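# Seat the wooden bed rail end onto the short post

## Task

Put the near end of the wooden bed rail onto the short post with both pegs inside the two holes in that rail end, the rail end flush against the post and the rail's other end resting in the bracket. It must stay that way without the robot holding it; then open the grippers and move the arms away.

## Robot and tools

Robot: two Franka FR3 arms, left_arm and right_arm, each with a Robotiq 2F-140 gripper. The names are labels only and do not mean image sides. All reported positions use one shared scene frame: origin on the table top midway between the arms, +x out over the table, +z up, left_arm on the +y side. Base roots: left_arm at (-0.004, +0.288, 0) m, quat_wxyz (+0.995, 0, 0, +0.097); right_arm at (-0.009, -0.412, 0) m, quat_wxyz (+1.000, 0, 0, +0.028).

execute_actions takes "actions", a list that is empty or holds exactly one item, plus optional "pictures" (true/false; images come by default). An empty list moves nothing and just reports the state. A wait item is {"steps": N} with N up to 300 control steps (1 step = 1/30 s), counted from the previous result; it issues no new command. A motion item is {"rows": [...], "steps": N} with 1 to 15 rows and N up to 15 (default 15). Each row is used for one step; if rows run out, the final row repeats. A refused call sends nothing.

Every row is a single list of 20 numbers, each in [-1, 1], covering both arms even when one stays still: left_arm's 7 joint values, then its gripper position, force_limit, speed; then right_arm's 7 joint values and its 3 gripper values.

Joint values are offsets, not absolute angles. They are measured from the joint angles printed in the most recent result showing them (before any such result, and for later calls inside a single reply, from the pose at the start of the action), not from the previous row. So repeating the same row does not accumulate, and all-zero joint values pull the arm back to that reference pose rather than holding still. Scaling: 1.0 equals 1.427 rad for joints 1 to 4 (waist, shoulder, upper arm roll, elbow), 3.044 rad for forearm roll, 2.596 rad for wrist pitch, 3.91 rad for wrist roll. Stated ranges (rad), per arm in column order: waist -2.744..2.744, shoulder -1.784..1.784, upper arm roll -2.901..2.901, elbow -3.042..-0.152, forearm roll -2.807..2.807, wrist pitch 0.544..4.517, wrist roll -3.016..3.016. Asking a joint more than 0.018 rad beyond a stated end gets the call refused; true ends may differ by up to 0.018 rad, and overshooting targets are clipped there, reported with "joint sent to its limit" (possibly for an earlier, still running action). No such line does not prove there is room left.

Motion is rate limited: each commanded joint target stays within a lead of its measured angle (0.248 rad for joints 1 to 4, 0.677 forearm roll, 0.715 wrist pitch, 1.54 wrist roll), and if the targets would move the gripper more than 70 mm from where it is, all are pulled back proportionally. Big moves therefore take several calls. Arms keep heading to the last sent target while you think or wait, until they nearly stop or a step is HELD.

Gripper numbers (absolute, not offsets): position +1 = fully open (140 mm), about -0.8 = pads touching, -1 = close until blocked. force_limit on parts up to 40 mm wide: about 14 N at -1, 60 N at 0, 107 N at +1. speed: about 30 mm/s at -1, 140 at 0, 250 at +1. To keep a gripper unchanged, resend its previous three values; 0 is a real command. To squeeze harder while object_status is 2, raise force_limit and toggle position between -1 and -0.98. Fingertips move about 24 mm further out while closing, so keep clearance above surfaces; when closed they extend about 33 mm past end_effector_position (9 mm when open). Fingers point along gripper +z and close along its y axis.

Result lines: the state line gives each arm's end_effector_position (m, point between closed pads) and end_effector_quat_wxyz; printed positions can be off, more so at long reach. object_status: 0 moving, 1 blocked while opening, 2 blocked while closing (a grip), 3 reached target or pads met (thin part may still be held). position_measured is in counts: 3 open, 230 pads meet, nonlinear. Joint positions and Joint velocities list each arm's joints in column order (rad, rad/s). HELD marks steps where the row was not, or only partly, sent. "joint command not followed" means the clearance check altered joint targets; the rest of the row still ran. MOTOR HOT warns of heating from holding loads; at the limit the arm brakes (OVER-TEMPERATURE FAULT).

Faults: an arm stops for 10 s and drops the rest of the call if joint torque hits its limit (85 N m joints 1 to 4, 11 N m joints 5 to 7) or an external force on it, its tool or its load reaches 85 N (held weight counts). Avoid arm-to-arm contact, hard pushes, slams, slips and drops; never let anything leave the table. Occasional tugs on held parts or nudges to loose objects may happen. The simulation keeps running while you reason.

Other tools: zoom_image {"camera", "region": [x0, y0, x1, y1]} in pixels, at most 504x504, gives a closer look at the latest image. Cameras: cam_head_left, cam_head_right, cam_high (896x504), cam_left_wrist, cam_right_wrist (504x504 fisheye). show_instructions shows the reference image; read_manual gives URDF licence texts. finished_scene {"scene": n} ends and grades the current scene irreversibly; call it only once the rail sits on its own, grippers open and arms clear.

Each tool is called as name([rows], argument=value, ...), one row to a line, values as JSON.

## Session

execute_actions(actions=[])

show_instructions()

Scene clock: 0.00 s of 4100.00 s.
left_arm: end_effector_position=(+0.3160, +0.2918, +0.2001) position_measured=3 object_status=3 end_effector_quat_wxyz=(-0.020, +0.854, -0.499, -0.146) | right_arm: end_effector_position=(+0.5298, -0.8413, +0.1956) position_measured=3 object_status=3 end_effector_quat_wxyz=(-0.017, -0.231, +0.770, -0.595)
Joint positions: left_arm=[-0.298 -0.443 -0.021 -2.553  0.149  1.853 -0.694] | right_arm=[-0.654  0.25   0.222 -2.272 -1.961  2.139  2.195]
Joint velocities: left_arm=[ 0.     0.    -0.001  0.001 -0.    -0.    -0.002] | right_arm=[ 0.001  0.    -0.    -0.     0.001  0.    -0.   ]

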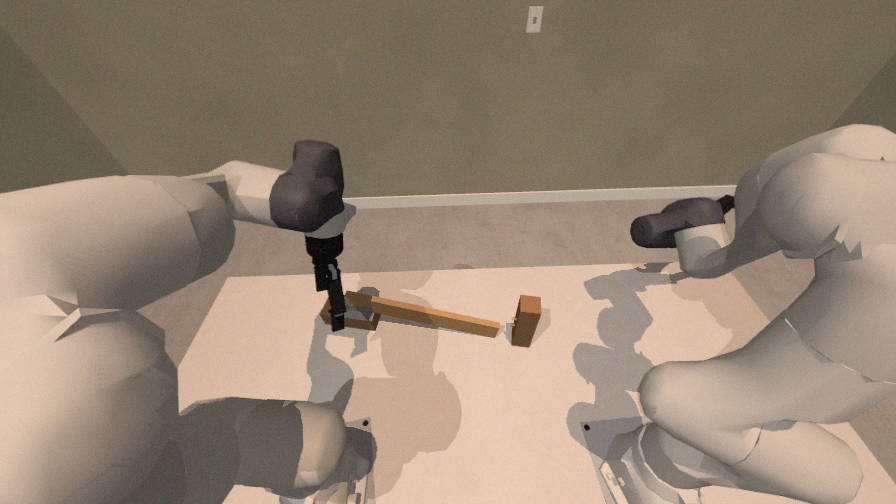

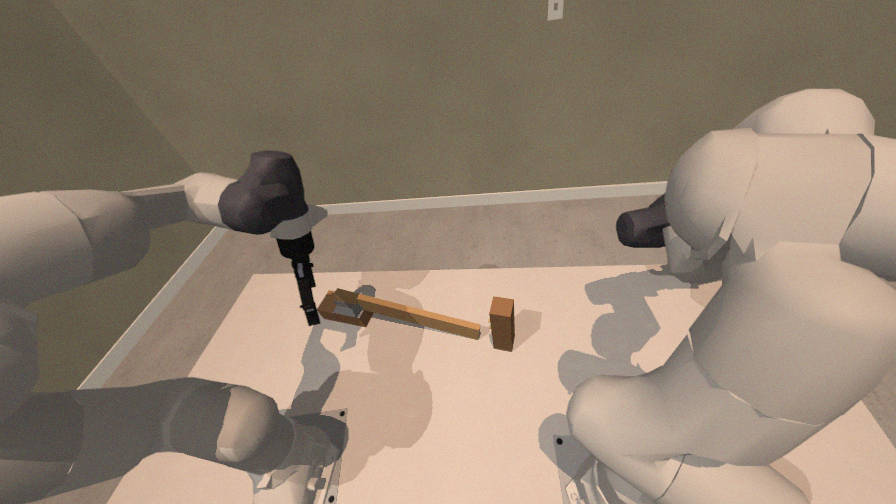

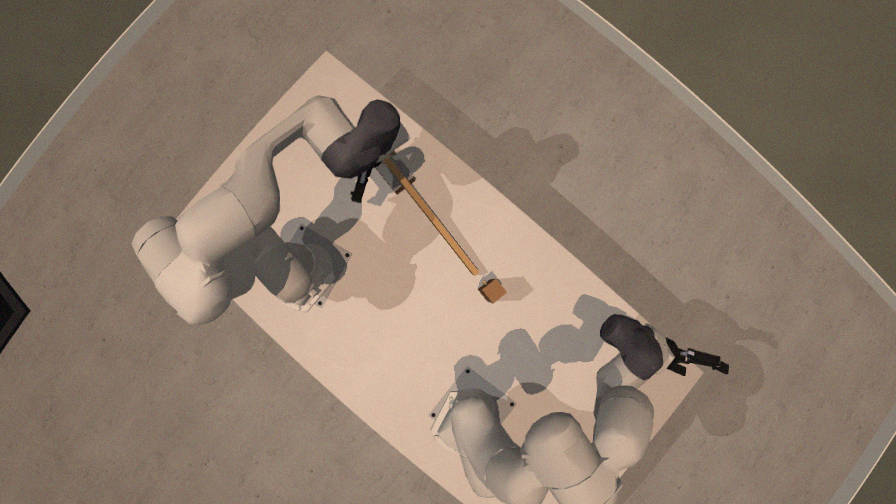

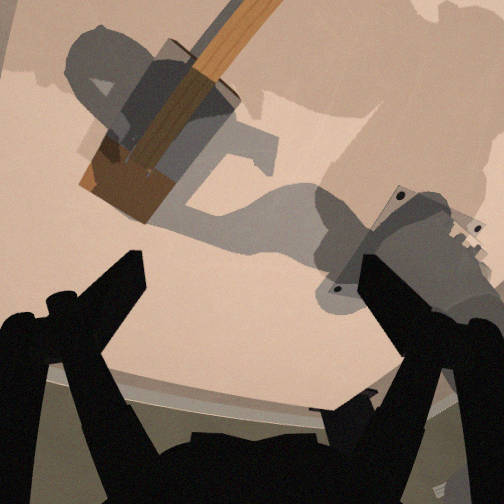

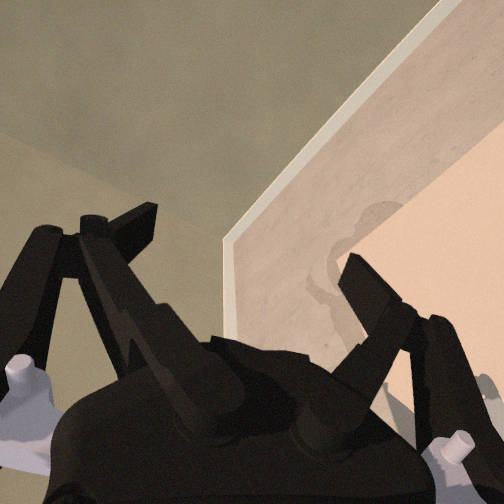

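Reference images for this scene: Fitting the bed rail to the post page 1.

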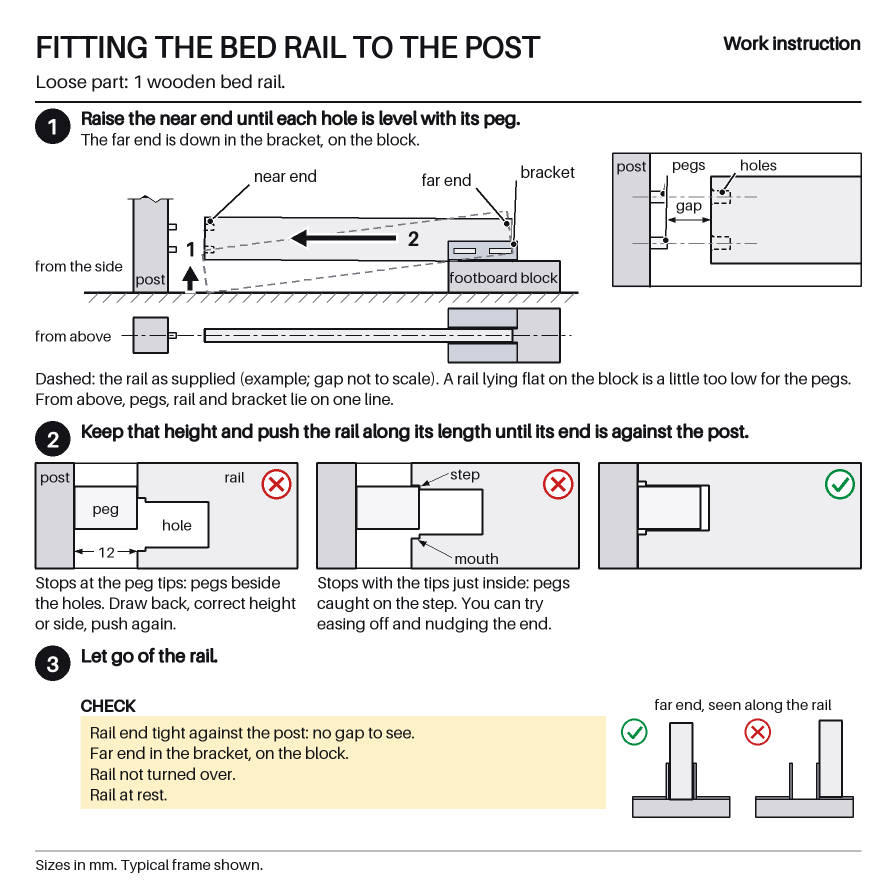

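zoom_image(camera="cam_head_left", region=[456,290,556,355])

zoom_image(camera="cam_high", region=[290,160,550,430])

Region (456, 290, 556, 355) of cam_head_left's 896x504 image, scaled by 5.040, with more detail than that image has; it fills the top 328 rows of this view, and the rest is white.

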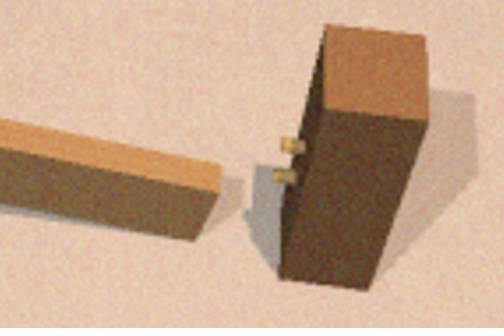

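Region (290, 160, 550, 430) of cam_high's 896x504 image, scaled by 1.867, with more detail than that image has; it fills the left 485 columns of this view, and the rest is white.

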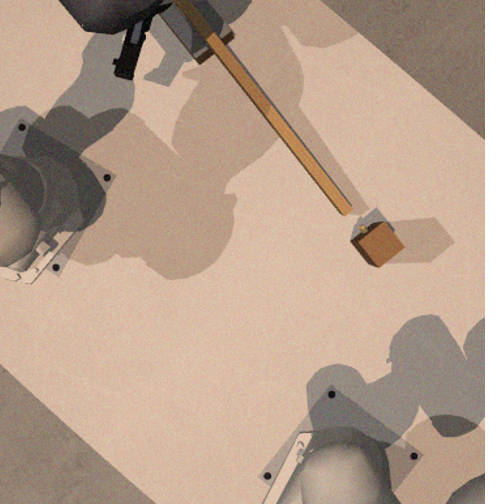

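execute_actions([
  {"rows":[[-0.506,0.19,0.016,0.14,0.009,0.105,-0.0195,0.3,0,0,0,0,0,0,0,0,0,1,0,0]]},
], pictures=false)

execute_actions([
  {"steps":25},
])

Scene clock: 27.90 s of 4100.00 s.
left_arm: end_effector_position=(+0.3608, +0.0433, +0.1829) position_measured=91 object_status=0 end_effector_quat_wxyz=(+0.067, -0.691, +0.717, +0.064) | right_arm: end_effector_position=(+0.5298, -0.8413, +0.1956) position_measured=3 object_status=3 end_effector_quat_wxyz=(-0.017, -0.231, +0.770, -0.595)
Joint positions: left_arm=[-0.882 -0.186  0.004 -2.365  0.169  2.063 -0.733] | right_arm=[-0.654  0.25   0.222 -2.272 -1.961  2.139  2.195]
Joint velocities: left_arm=[-1.254  0.135 -0.087  0.11   0.018  0.285 -0.077] | right_arm=[-0.     0.001  0.002 -0.001 -0.001 -0.001 -0.002]
Steps of this call (steps 1 to 90: nothing new was sent; then 24.40 s passed at rest; steps 91 to 105: all 15 steps of this action). Readings (joint positions | what the end effector reports):
91: left_arm=[-0.319 -0.425 -0.011 -2.535 0.151 1.865 -0.696] | right_arm=[-0.654 0.250 0.222 -2.272 -1.961 2.139 2.195] | left_arm position_measured=3 object_status=0 | right_arm position_measured=3 object_status=3
92: left_arm=[-0.349 -0.394 -0.006 -2.508 0.153 1.885 -0.699] | right_arm=[-0.654 0.250 0.222 -2.272 -1.961 2.139 2.195] | left_arm position_measured=9 object_status=0 | right_arm position_measured=3 object_status=3
94: left_arm=[-0.416 -0.334 -0.001 -2.464 0.157 1.922 -0.705] | right_arm=[-0.654 0.250 0.222 -2.272 -1.961 2.139 2.195] | left_arm position_measured=25 object_status=0 | right_arm position_measured=3 object_status=3
98: left_arm=[-0.573 -0.246 0.004 -2.407 0.163 1.987 -0.716] | right_arm=[-0.654 0.250 0.222 -2.272 -1.961 2.139 2.195] | left_arm position_measured=55 object_status=0 | right_arm position_measured=3 object_status=3
105: the state above

Scene clock: 28.73 s of 4100.00 s.
left_arm: end_effector_position=(+0.3374, -0.0233, +0.1857) position_measured=91 object_status=3 end_effector_quat_wxyz=(+0.073, -0.648, +0.757, +0.028) | right_arm: end_effector_position=(+0.5298, -0.8413, +0.1956) position_measured=3 object_status=3 end_effector_quat_wxyz=(-0.017, -0.231, +0.770, -0.595)
Joint positions: left_arm=[-1.019 -0.174  0.001 -2.354  0.173  2.123 -0.764] | right_arm=[-0.654  0.25   0.222 -2.272 -1.961  2.139  2.195]
Joint velocities: left_arm=[ 0.001  0.     0.001  0.001  0.     0.002 -0.006] | right_arm=[ 0.001 -0.001  0.001  0.002  0.    -0.001  0.001]
Steps of this call (steps 1 to 25: the robot went on to your last target). Readings (joint positions | what the end effector reports):
1: left_arm=[-0.925 -0.181 0.004 -2.362 0.170 2.073 -0.737] | right_arm=[-0.654 0.250 0.222 -2.272 -1.961 2.139 2.195] | left_arm position_measured=91 object_status=0 | right_arm position_measured=3 object_status=3
2: left_arm=[-0.961 -0.178 -0.001 -2.359 0.171 2.083 -0.740] | right_arm=[-0.654 0.250 0.222 -2.272 -1.961 2.139 2.195] | left_arm position_measured=91 object_status=0 | right_arm position_measured=3 object_status=3
4: left_arm=[-1.003 -0.174 -0.008 -2.356 0.172 2.097 -0.745] | right_arm=[-0.654 0.250 0.222 -2.272 -1.961 2.139 2.195] | left_arm position_measured=91 object_status=3 | right_arm position_measured=3 object_status=3
8: left_arm=[-1.019 -0.174 -0.005 -2.355 0.173 2.112 -0.752] | right_arm=[-0.654 0.250 0.222 -2.272 -1.961 2.139 2.195] | left_arm position_measured=91 object_status=3 | right_arm position_measured=3 object_status=3
25: the state above

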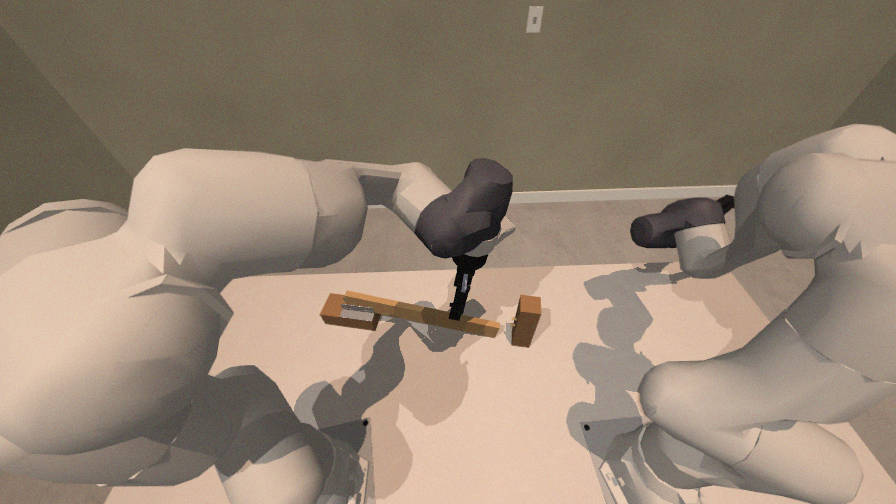

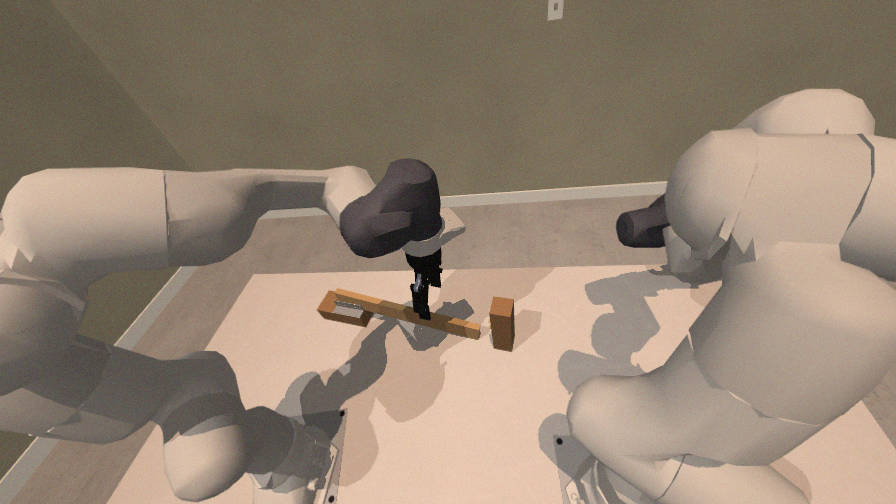

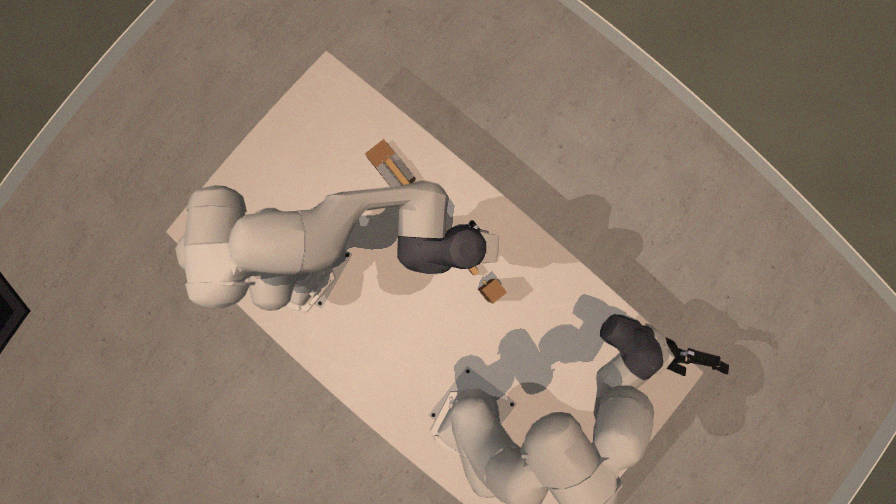

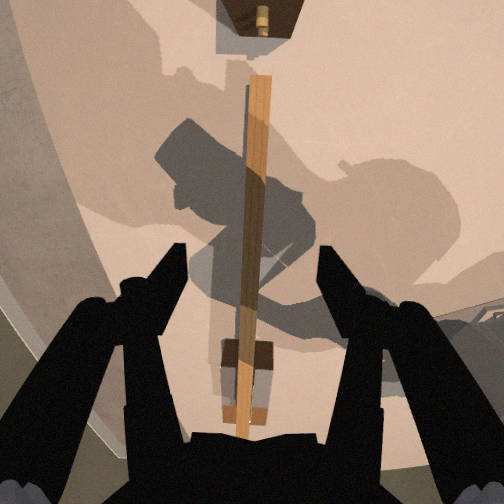

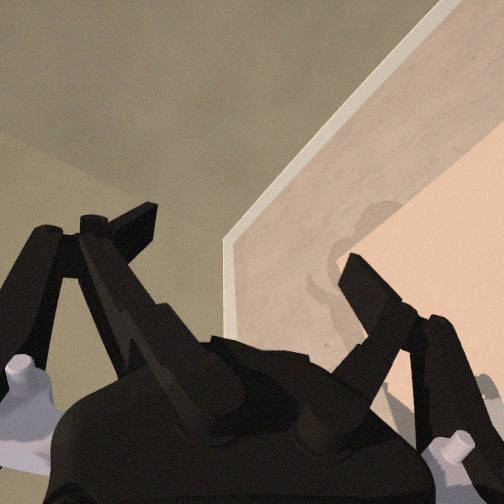

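execute_actions([
  {"rows":[[0,0.02,0,0,0,0.02,0,0.3,0,0,0,0,0,0,0,0,0,1,0,0],[0,0.04,0,0,0,0.035,0,0.3,0,0,0,0,0,0,0,0,0,1,0,0],[0,0.06,0,0,0,0.05,0,0.3,0,0,0,0,0,0,0,0,0,1,0,0],[0,0.08,0,0,0,0.065,0,0.3,0,0,0,0,0,0,0,0,0,1,0,0],[0,0.1,0,0,0,0.075,0,0.3,0,0,0,0,0,0,0,0,0,1,0,0],[0,0.12,0,0,0,0.085,0,0.3,0,0,0,0,0,0,0,0,0,1,0,0],[0,0.14,0,0,0,0.097,0,0.3,0,0,0,0,0,0,0,0,0,1,0,0],[0,0.16,0,0,0,0.097,0,0.3,0,0,0,0,0,0,0,0,0,1,0,0],[0,0.175,0,0,0,0.097,0,0.3,0,0,0,0,0,0,0,0,0,1,0,0],[0,0.19,0,0,0,0.097,0,0.3,0,0,0,0,0,0,0,0,0,1,0,0],[-0.001,0.2035,0,0.001,0,0.0973,0,0,0,0,0,0,0,0,0,0,0,1,0,0]]},
], pictures=false)

execute_actions([
  {"steps":18},
])

Scene clock: 45.60 s of 4100.00 s.
left_arm: end_effector_position=(+0.3370, -0.0377, +0.0610) position_measured=120 object_status=0 end_effector_quat_wxyz=(+0.058, -0.636, +0.767, +0.063) | right_arm: end_effector_position=(+0.5298, -0.8413, +0.1956) position_measured=3 object_status=3 end_effector_quat_wxyz=(-0.017, -0.231, +0.770, -0.595)
Joint positions: left_arm=[-1.019  0.117  0.001 -2.357  0.173  2.347 -0.766] | right_arm=[-0.654  0.25   0.222 -2.272 -1.961  2.139  2.195]
Joint velocities: left_arm=[-0.001  0.093  0.     0.001  0.     0.138  0.   ] | right_arm=[ 0.002  0.002 -0.    -0.    -0.001  0.     0.   ]
Steps of this call (steps 1 to 15: the robot went on to your last target; steps 16 to 90: nothing new was sent; then 13.37 s passed at rest; steps 91 to 105: all 15 steps of this action). Readings (joint positions | what the end effector reports):
91: left_arm=[-1.019 -0.170 0.001 -2.354 0.173 2.131 -0.766] | right_arm=[-0.654 0.250 0.222 -2.272 -1.961 2.139 2.195] | left_arm position_measured=91 object_status=3 | right_arm position_measured=3 object_status=3
92: left_arm=[-1.019 -0.160 0.001 -2.352 0.173 2.146 -0.766] | right_arm=[-0.654 0.250 0.222 -2.272 -1.961 2.139 2.195] | left_arm position_measured=91 object_status=3 | right_arm position_measured=3 object_status=3
94: left_arm=[-1.019 -0.121 0.001 -2.350 0.173 2.187 -0.766] | right_arm=[-0.654 0.250 0.222 -2.272 -1.961 2.139 2.195] | left_arm position_measured=91 object_status=3 | right_arm position_measured=3 object_status=3
98: left_arm=[-1.019 -0.010 0.001 -2.351 0.173 2.279 -0.766] | right_arm=[-0.654 0.250 0.222 -2.272 -1.961 2.139 2.195] | left_arm position_measured=91 object_status=3 | right_arm position_measured=3 object_status=3
105: the state above

Scene clock: 46.20 s of 4100.00 s.
left_arm: end_effector_position=(+0.3424, -0.0454, +0.0627) position_measured=129 object_status=3 end_effector_quat_wxyz=(+0.058, -0.636, +0.768, +0.049) | right_arm: end_effector_position=(+0.5298, -0.8413, +0.1956) position_measured=3 object_status=3 end_effector_quat_wxyz=(-0.017, -0.231, +0.770, -0.595)
Joint positions: left_arm=[-1.019  0.118  0.001 -2.355  0.173  2.372 -0.766] | right_arm=[-0.654  0.25   0.222 -2.272 -1.961  2.139  2.195]
Joint velocities: left_arm=[-0.001 -0.001  0.001 -0.001 -0.     0.005 -0.   ] | right_arm=[ 0.001  0.    -0.    -0.    -0.002 -0.     0.   ]
Steps of this call (steps 1 to 18: the robot went on to your last target). Readings (joint positions | what the end effector reports):
1: left_arm=[-1.019 0.119 0.001 -2.357 0.173 2.352 -0.766] | right_arm=[-0.654 0.250 0.222 -2.272 -1.961 2.139 2.195] | left_arm position_measured=127 object_status=0 | right_arm position_measured=3 object_status=3
2: left_arm=[-1.019 0.119 0.001 -2.357 0.173 2.355 -0.766] | right_arm=[-0.654 0.250 0.222 -2.272 -1.961 2.139 2.195] | left_arm position_measured=129 object_status=0 | right_arm position_measured=3 object_status=3
4: left_arm=[-1.019 0.119 0.001 -2.356 0.173 2.361 -0.766] | right_arm=[-0.654 0.250 0.222 -2.272 -1.961 2.139 2.195] | left_arm position_measured=129 object_status=0 | right_arm position_measured=3 object_status=3
8: left_arm=[-1.019 0.118 0.001 -2.355 0.173 2.368 -0.766] | right_arm=[-0.654 0.250 0.222 -2.272 -1.961 2.139 2.195] | left_arm position_measured=129 object_status=3 | right_arm position_measured=3 object_status=3
18: the state above

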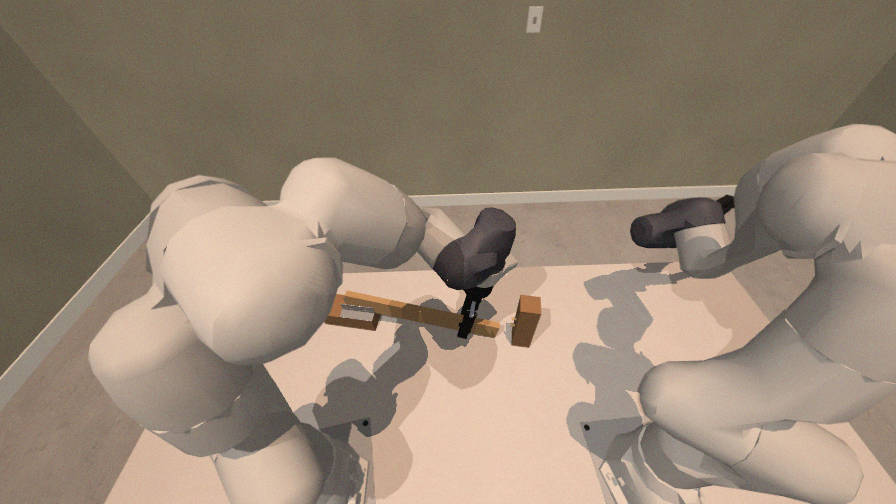

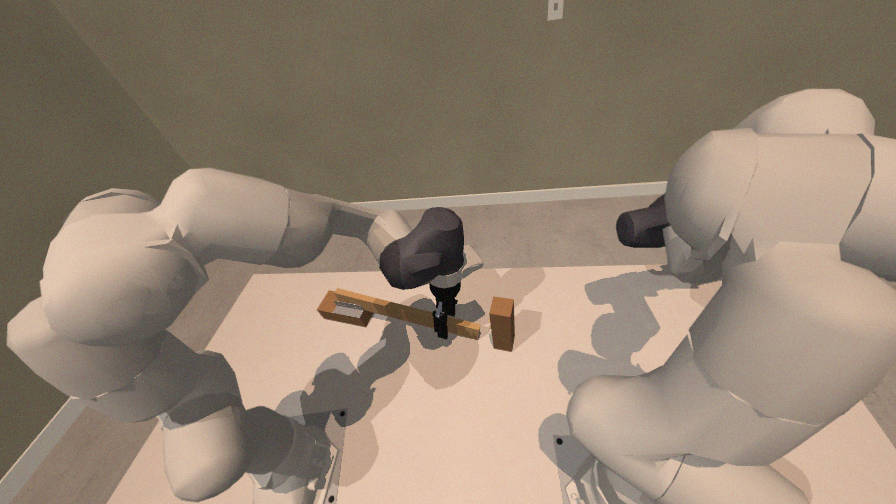

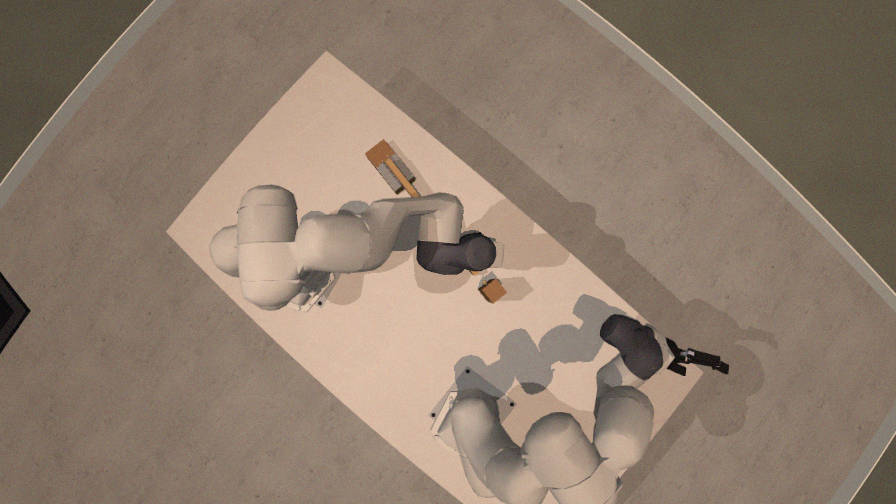

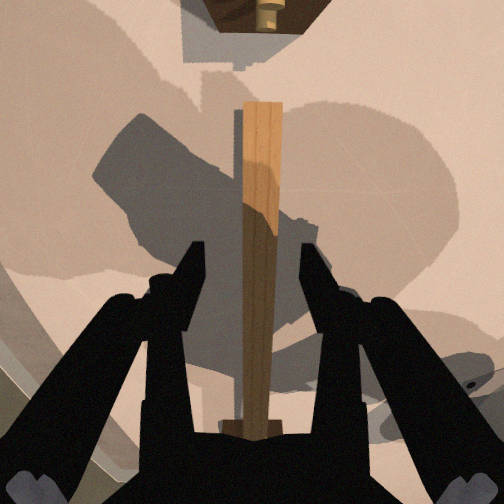

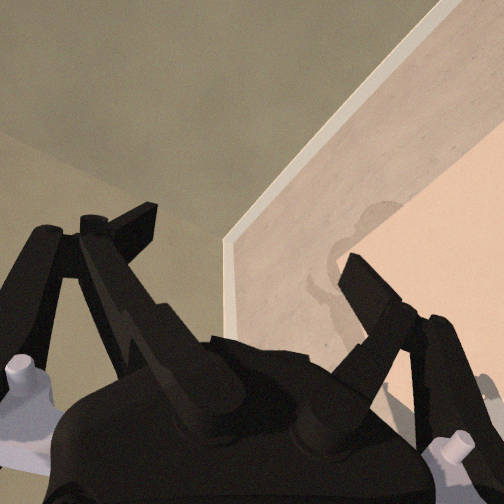

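execute_actions([
  {"rows":[[-0.009,0,0,0,0,0.001,0,-1,-0.3,-0.45,0,0,0,0,0,0,0,1,0,0]]},
], pictures=false)

execute_actions([
  {"steps":9},
], pictures=false)

execute_actions([
  {"rows":[[0.002,-0.007,0,-0.003,-0.005,0.002,0.006,-1,-0.3,-0.45,0,0,0,0,0,0,0,1,0,0],[0.004,-0.013,0,-0.005,-0.01,0.003,0.012,-1,-0.3,-0.45,0,0,0,0,0,0,0,1,0,0],[0.006,-0.019,0,-0.008,-0.014,0.004,0.016,-1,-0.3,-0.45,0,0,0,0,0,0,0,1,0,0],[0.008,-0.025,0,-0.011,-0.018,0.005,0.019,-1,-0.3,-0.45,0,0,0,0,0,0,0,1,0,0],[0.01,-0.032,0,-0.014,-0.022,0.006,0.022,-1,-0.3,-0.45,0,0,0,0,0,0,0,1,0,0],[0.012,-0.038,0,-0.016,-0.026,0.006,0.025,-1,-0.3,-0.45,0,0,0,0,0,0,0,1,0,0],[0.014,-0.044,0,-0.019,-0.03,0.007,0.028,-1,-0.3,-0.45,0,0,0,0,0,0,0,1,0,0],[0.016,-0.051,0,-0.022,-0.034,0.008,0.031,-1,-0.3,-0.45,0,0,0,0,0,0,0,1,0,0],[0.018,-0.057,0,-0.025,-0.038,0.009,0.034,-1,-0.3,-0.45,0,0,0,0,0,0,0,1,0,0],[0.02,-0.063,0,-0.027,-0.042,0.009,0.037,-1,-0.3,-0.45,0,0,0,0,0,0,0,1,0,0],[0.022,-0.07,0,-0.03,-0.046,0.01,0.04,-1,-0.3,-0.45,0,0,0,0,0,0,0,1,0,0],[0.024,-0.076,0,-0.033,-0.05,0.011,0.043,-1,-0.3,-0.45,0,0,0,0,0,0,0,1,0,0],[0.026,-0.082,0,-0.036,-0.054,0.012,0.046,-1,-0.3,-0.45,0,0,0,0,0,0,0,1,0,0],[0.027,-0.088,0,-0.038,-0.0575,0.012,0.046,-1,-0.3,-0.45,0,0,0,0,0,0,0,1,0,0],[0.029,-0.0945,0,-0.041,-0.0575,0.012,0.0432,-1,-0.3,-0.45,0,0,0,0,0,0,0,1,0,0]]},
], pictures=false)

execute_actions([
  {"steps":28},
])

zoom_image(camera="cam_head_left", region=[485,300,535,345])

zoom_image(camera="cam_left_wrist", region=[200,30,320,150])

zoom_image(camera="cam_head_right", region=[310,275,410,340])

Scene clock: 70.37 s of 4100.00 s.
left_arm: end_effector_position=(+0.3389, -0.0495, +0.0628) position_measured=196 object_status=0 end_effector_quat_wxyz=(+0.058, -0.631, +0.772, +0.049) | right_arm: end_effector_position=(+0.5298, -0.8413, +0.1956) position_measured=3 object_status=3 end_effector_quat_wxyz=(-0.017, -0.231, +0.770, -0.595)
Joint positions: left_arm=[-1.031  0.118  0.001 -2.354  0.173  2.374 -0.766] | right_arm=[-0.654  0.25   0.222 -2.272 -1.961  2.139  2.195]
Joint velocities: left_arm=[-0.004 -0.001 -0.001 -0.    -0.002 -0.008  0.001] | right_arm=[ 0.     0.001 -0.     0.     0.    -0.001 -0.001]
Steps of this call (steps 1 to 15: the robot went on to your last target; steps 16 to 90: nothing new was sent; then 20.67 s passed at rest; steps 91 to 105: all 15 steps of this action). Readings (joint positions | what the end effector reports):
91: left_arm=[-1.021 0.118 0.002 -2.354 0.173 2.373 -0.766] | right_arm=[-0.654 0.250 0.222 -2.272 -1.961 2.139 2.195] | left_arm position_measured=129 object_status=0 | right_arm position_measured=3 object_status=3
92: left_arm=[-1.024 0.118 0.002 -2.354 0.173 2.373 -0.766] | right_arm=[-0.654 0.250 0.222 -2.272 -1.961 2.139 2.195] | left_arm position_measured=133 object_status=0 | right_arm position_measured=3 object_status=3
94: left_arm=[-1.028 0.118 0.002 -2.354 0.173 2.373 -0.766] | right_arm=[-0.654 0.250 0.222 -2.272 -1.961 2.139 2.195] | left_arm position_measured=142 object_status=0 | right_arm position_measured=3 object_status=3
98: left_arm=[-1.031 0.118 0.001 -2.354 0.173 2.373 -0.766] | right_arm=[-0.654 0.250 0.222 -2.272 -1.961 2.139 2.195] | left_arm position_measured=162 object_status=0 | right_arm position_measured=3 object_status=3
105: the state above

Scene clock: 70.67 s of 4100.00 s.
left_arm: end_effector_position=(+0.3389, -0.0496, +0.0628) position_measured=205 object_status=2 end_effector_quat_wxyz=(+0.058, -0.634, +0.769, +0.048) | right_arm: end_effector_position=(+0.5298, -0.8413, +0.1956) position_measured=3 object_status=3 end_effector_quat_wxyz=(-0.017, -0.231, +0.770, -0.595)
Joint positions: left_arm=[-1.031  0.118  0.001 -2.354  0.173  2.374 -0.773] | right_arm=[-0.654  0.25   0.222 -2.272 -1.961  2.139  2.195]
Joint velocities: left_arm=[ 0.     0.001  0.001 -0.    -0.    -0.001 -0.007] | right_arm=[-0.    -0.    -0.002  0.001  0.     0.     0.002]
Steps of this call (steps 1 to 9: the robot went on to your last target). Readings (joint positions | what the end effector reports):
1: left_arm=[-1.031 0.118 0.001 -2.354 0.173 2.374 -0.767] | right_arm=[-0.654 0.250 0.222 -2.272 -1.961 2.139 2.195] | left_arm position_measured=201 object_status=0 | right_arm position_measured=3 object_status=3
2: left_arm=[-1.031 0.118 0.001 -2.354 0.173 2.374 -0.768] | right_arm=[-0.654 0.250 0.222 -2.272 -1.961 2.139 2.195] | left_arm position_measured=205 object_status=0 | right_arm position_measured=3 object_status=3
4: left_arm=[-1.031 0.118 0.001 -2.354 0.173 2.374 -0.770] | right_arm=[-0.654 0.250 0.222 -2.272 -1.961 2.139 2.195] | left_arm position_measured=205 object_status=0 | right_arm position_measured=3 object_status=3
8: left_arm=[-1.031 0.118 0.001 -2.354 0.173 2.374 -0.773] | right_arm=[-0.654 0.250 0.222 -2.272 -1.961 2.139 2.195] | left_arm position_measured=205 object_status=2 | right_arm position_measured=3 object_status=3
9: the state above

Scene clock: 71.17 s of 4100.00 s.
left_arm: end_effector_position=(+0.3395, -0.0583, +0.0992) position_measured=205 object_status=2 end_effector_quat_wxyz=(+0.011, -0.645, +0.764, +0.006) | right_arm: end_effector_position=(+0.5298, -0.8413, +0.1956) position_measured=3 object_status=3 end_effector_quat_wxyz=(-0.017, -0.231, +0.770, -0.595)
Joint positions: left_arm=[-0.996  0.005  0.001 -2.403  0.033  2.398 -0.656] | right_arm=[-0.654  0.25   0.222 -2.272 -1.961  2.139  2.195]
Joint velocities: left_arm=[ 0.075 -0.261 -0.001 -0.107 -0.237  0.042  0.216] | right_arm=[ 0.     0.002 -0.001  0.001  0.001 -0.    -0.001]
Steps of this call (steps 1 to 15: all 15 steps of this action). Readings (joint positions | what the end effector reports):
1: left_arm=[-1.031 0.117 0.001 -2.356 0.170 2.374 -0.772] | right_arm=[-0.654 0.250 0.222 -2.272 -1.961 2.139 2.195] | left_arm position_measured=205 object_status=2 | right_arm position_measured=3 object_status=3
2: left_arm=[-1.030 0.114 0.001 -2.358 0.165 2.374 -0.769] | right_arm=[-0.654 0.250 0.222 -2.272 -1.961 2.139 2.195] | left_arm position_measured=205 object_status=2 | right_arm position_measured=3 object_status=3
4: left_arm=[-1.026 0.102 0.001 -2.364 0.150 2.376 -0.756] | right_arm=[-0.654 0.250 0.222 -2.272 -1.961 2.139 2.195] | left_arm position_measured=205 object_status=2 | right_arm position_measured=3 object_status=3
8: left_arm=[-1.015 0.068 0.001 -2.377 0.110 2.384 -0.724] | right_arm=[-0.654 0.250 0.222 -2.272 -1.961 2.139 2.195] | left_arm position_measured=205 object_status=2 | right_arm position_measured=3 object_status=3
15: the state above

Scene clock: 72.10 s of 4100.00 s.
left_arm: end_effector_position=(+0.3378, -0.0600, +0.1045) position_measured=205 object_status=2 end_effector_quat_wxyz=(-0.000, -0.640, +0.768, -0.001) | right_arm: end_effector_position=(+0.5298, -0.8413, +0.1956) position_measured=3 object_status=3 end_effector_quat_wxyz=(-0.017, -0.231, +0.770, -0.595)
Joint positions: left_arm=[-0.991 -0.014  0.002 -2.413 -0.     2.402 -0.613] | right_arm=[-0.654  0.25   0.222 -2.272 -1.961  2.139  2.195]
Joint velocities: left_arm=[ 0.    -0.    -0.002 -0.    -0.001  0.001  0.001] | right_arm=[ 0.002  0.001  0.002  0.     0.001  0.    -0.001]
Steps of this call (steps 1 to 28: the robot went on to your last target). Readings (joint positions | what the end effector reports):
1: left_arm=[-0.994 -0.002 0.002 -2.406 0.026 2.399 -0.649] | right_arm=[-0.654 0.250 0.222 -2.272 -1.961 2.139 2.195] | left_arm position_measured=205 object_status=2 | right_arm position_measured=3 object_status=3
2: left_arm=[-0.992 -0.008 0.002 -2.407 0.020 2.400 -0.644] | right_arm=[-0.654 0.250 0.222 -2.272 -1.961 2.139 2.195] | left_arm position_measured=205 object_status=2 | right_arm position_measured=3 object_status=3
4: left_arm=[-0.991 -0.013 0.002 -2.409 0.012 2.402 -0.636] | right_arm=[-0.654 0.250 0.222 -2.272 -1.961 2.139 2.195] | left_arm position_measured=205 object_status=2 | right_arm position_measured=3 object_status=3
8: left_arm=[-0.991 -0.014 0.002 -2.412 0.005 2.402 -0.625] | right_arm=[-0.654 0.250 0.222 -2.272 -1.961 2.139 2.195] | left_arm position_measured=205 object_status=2 | right_arm position_measured=3 object_status=3
28: the state above

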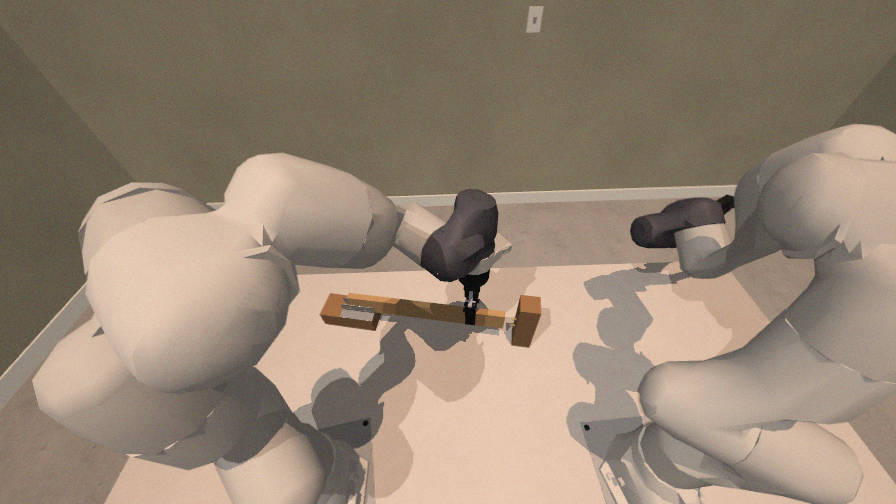

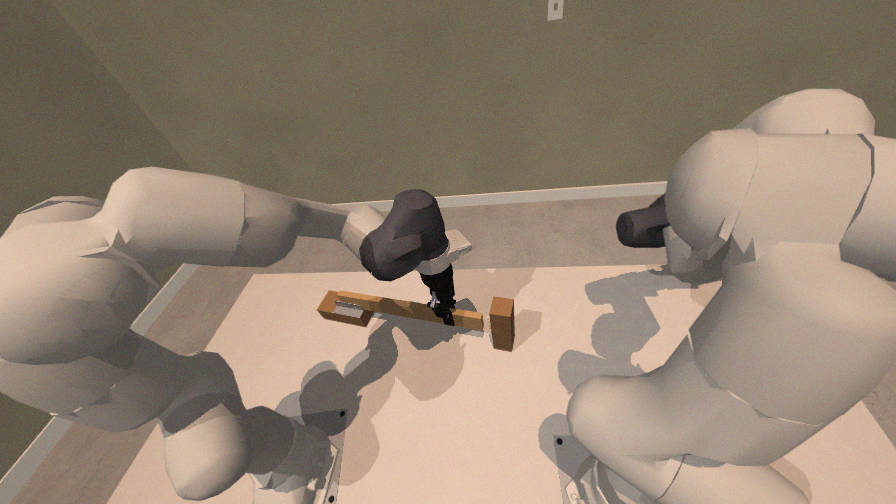

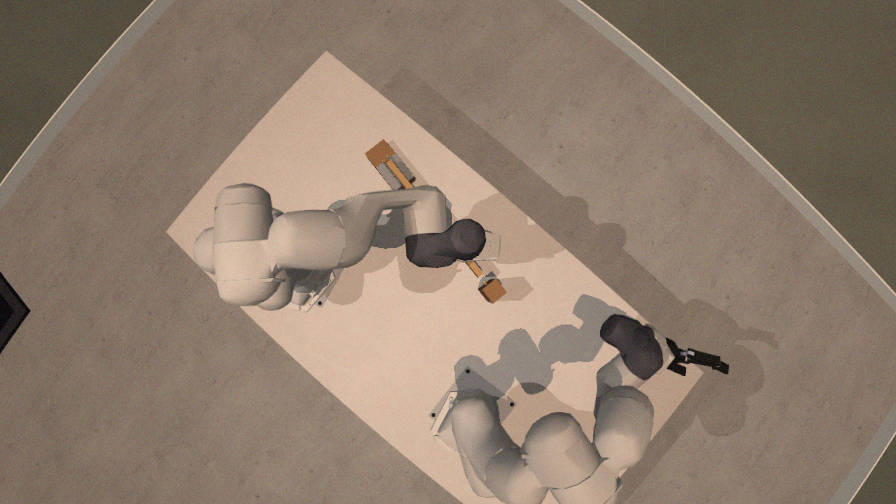

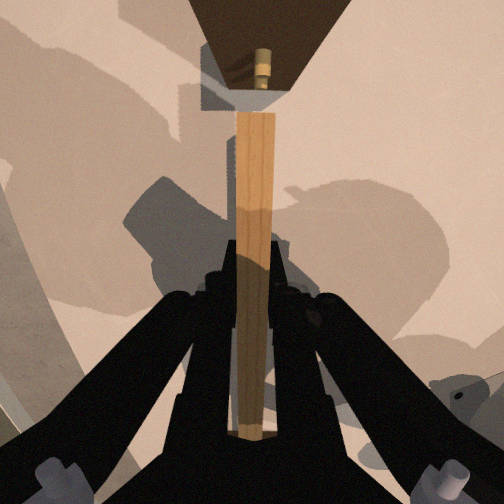

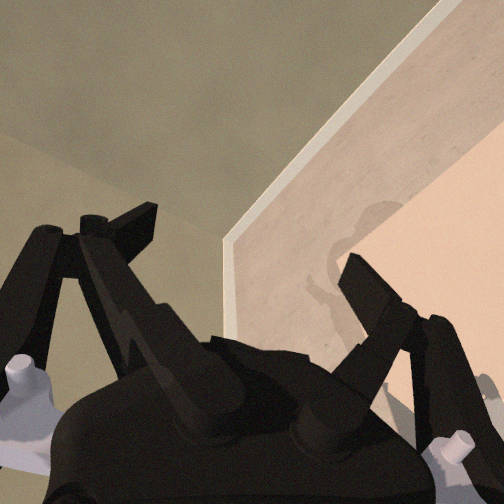

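Region (485, 300, 535, 345) of cam_head_left's 896x504 image, scaled by 10.080, with more detail than that image has; it fills the top 454 rows of this view, and the rest is white.

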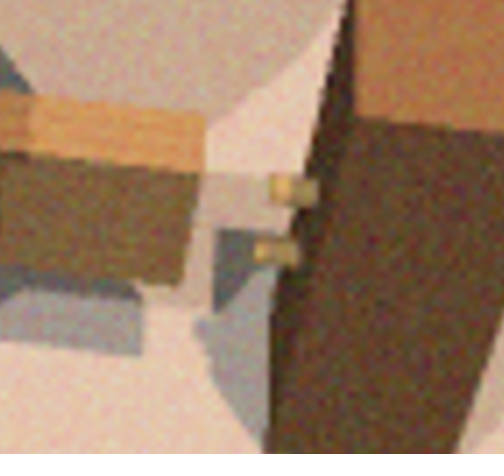

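Region (200, 30, 320, 150) of cam_left_wrist's 504x504 image, scaled by 4.200, with more detail than that image has.

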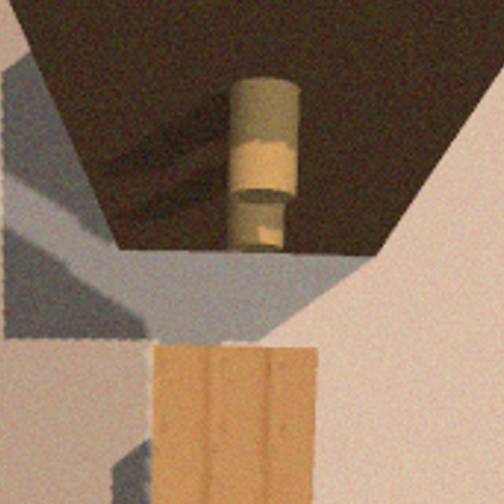

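Region (310, 275, 410, 340) of cam_head_right's 896x504 image, scaled by 5.040, with more detail than that image has; it fills the top 328 rows of this view, and the rest is white.

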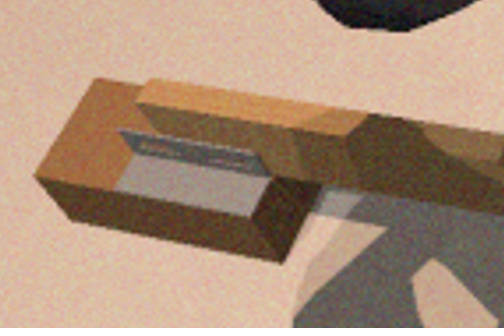

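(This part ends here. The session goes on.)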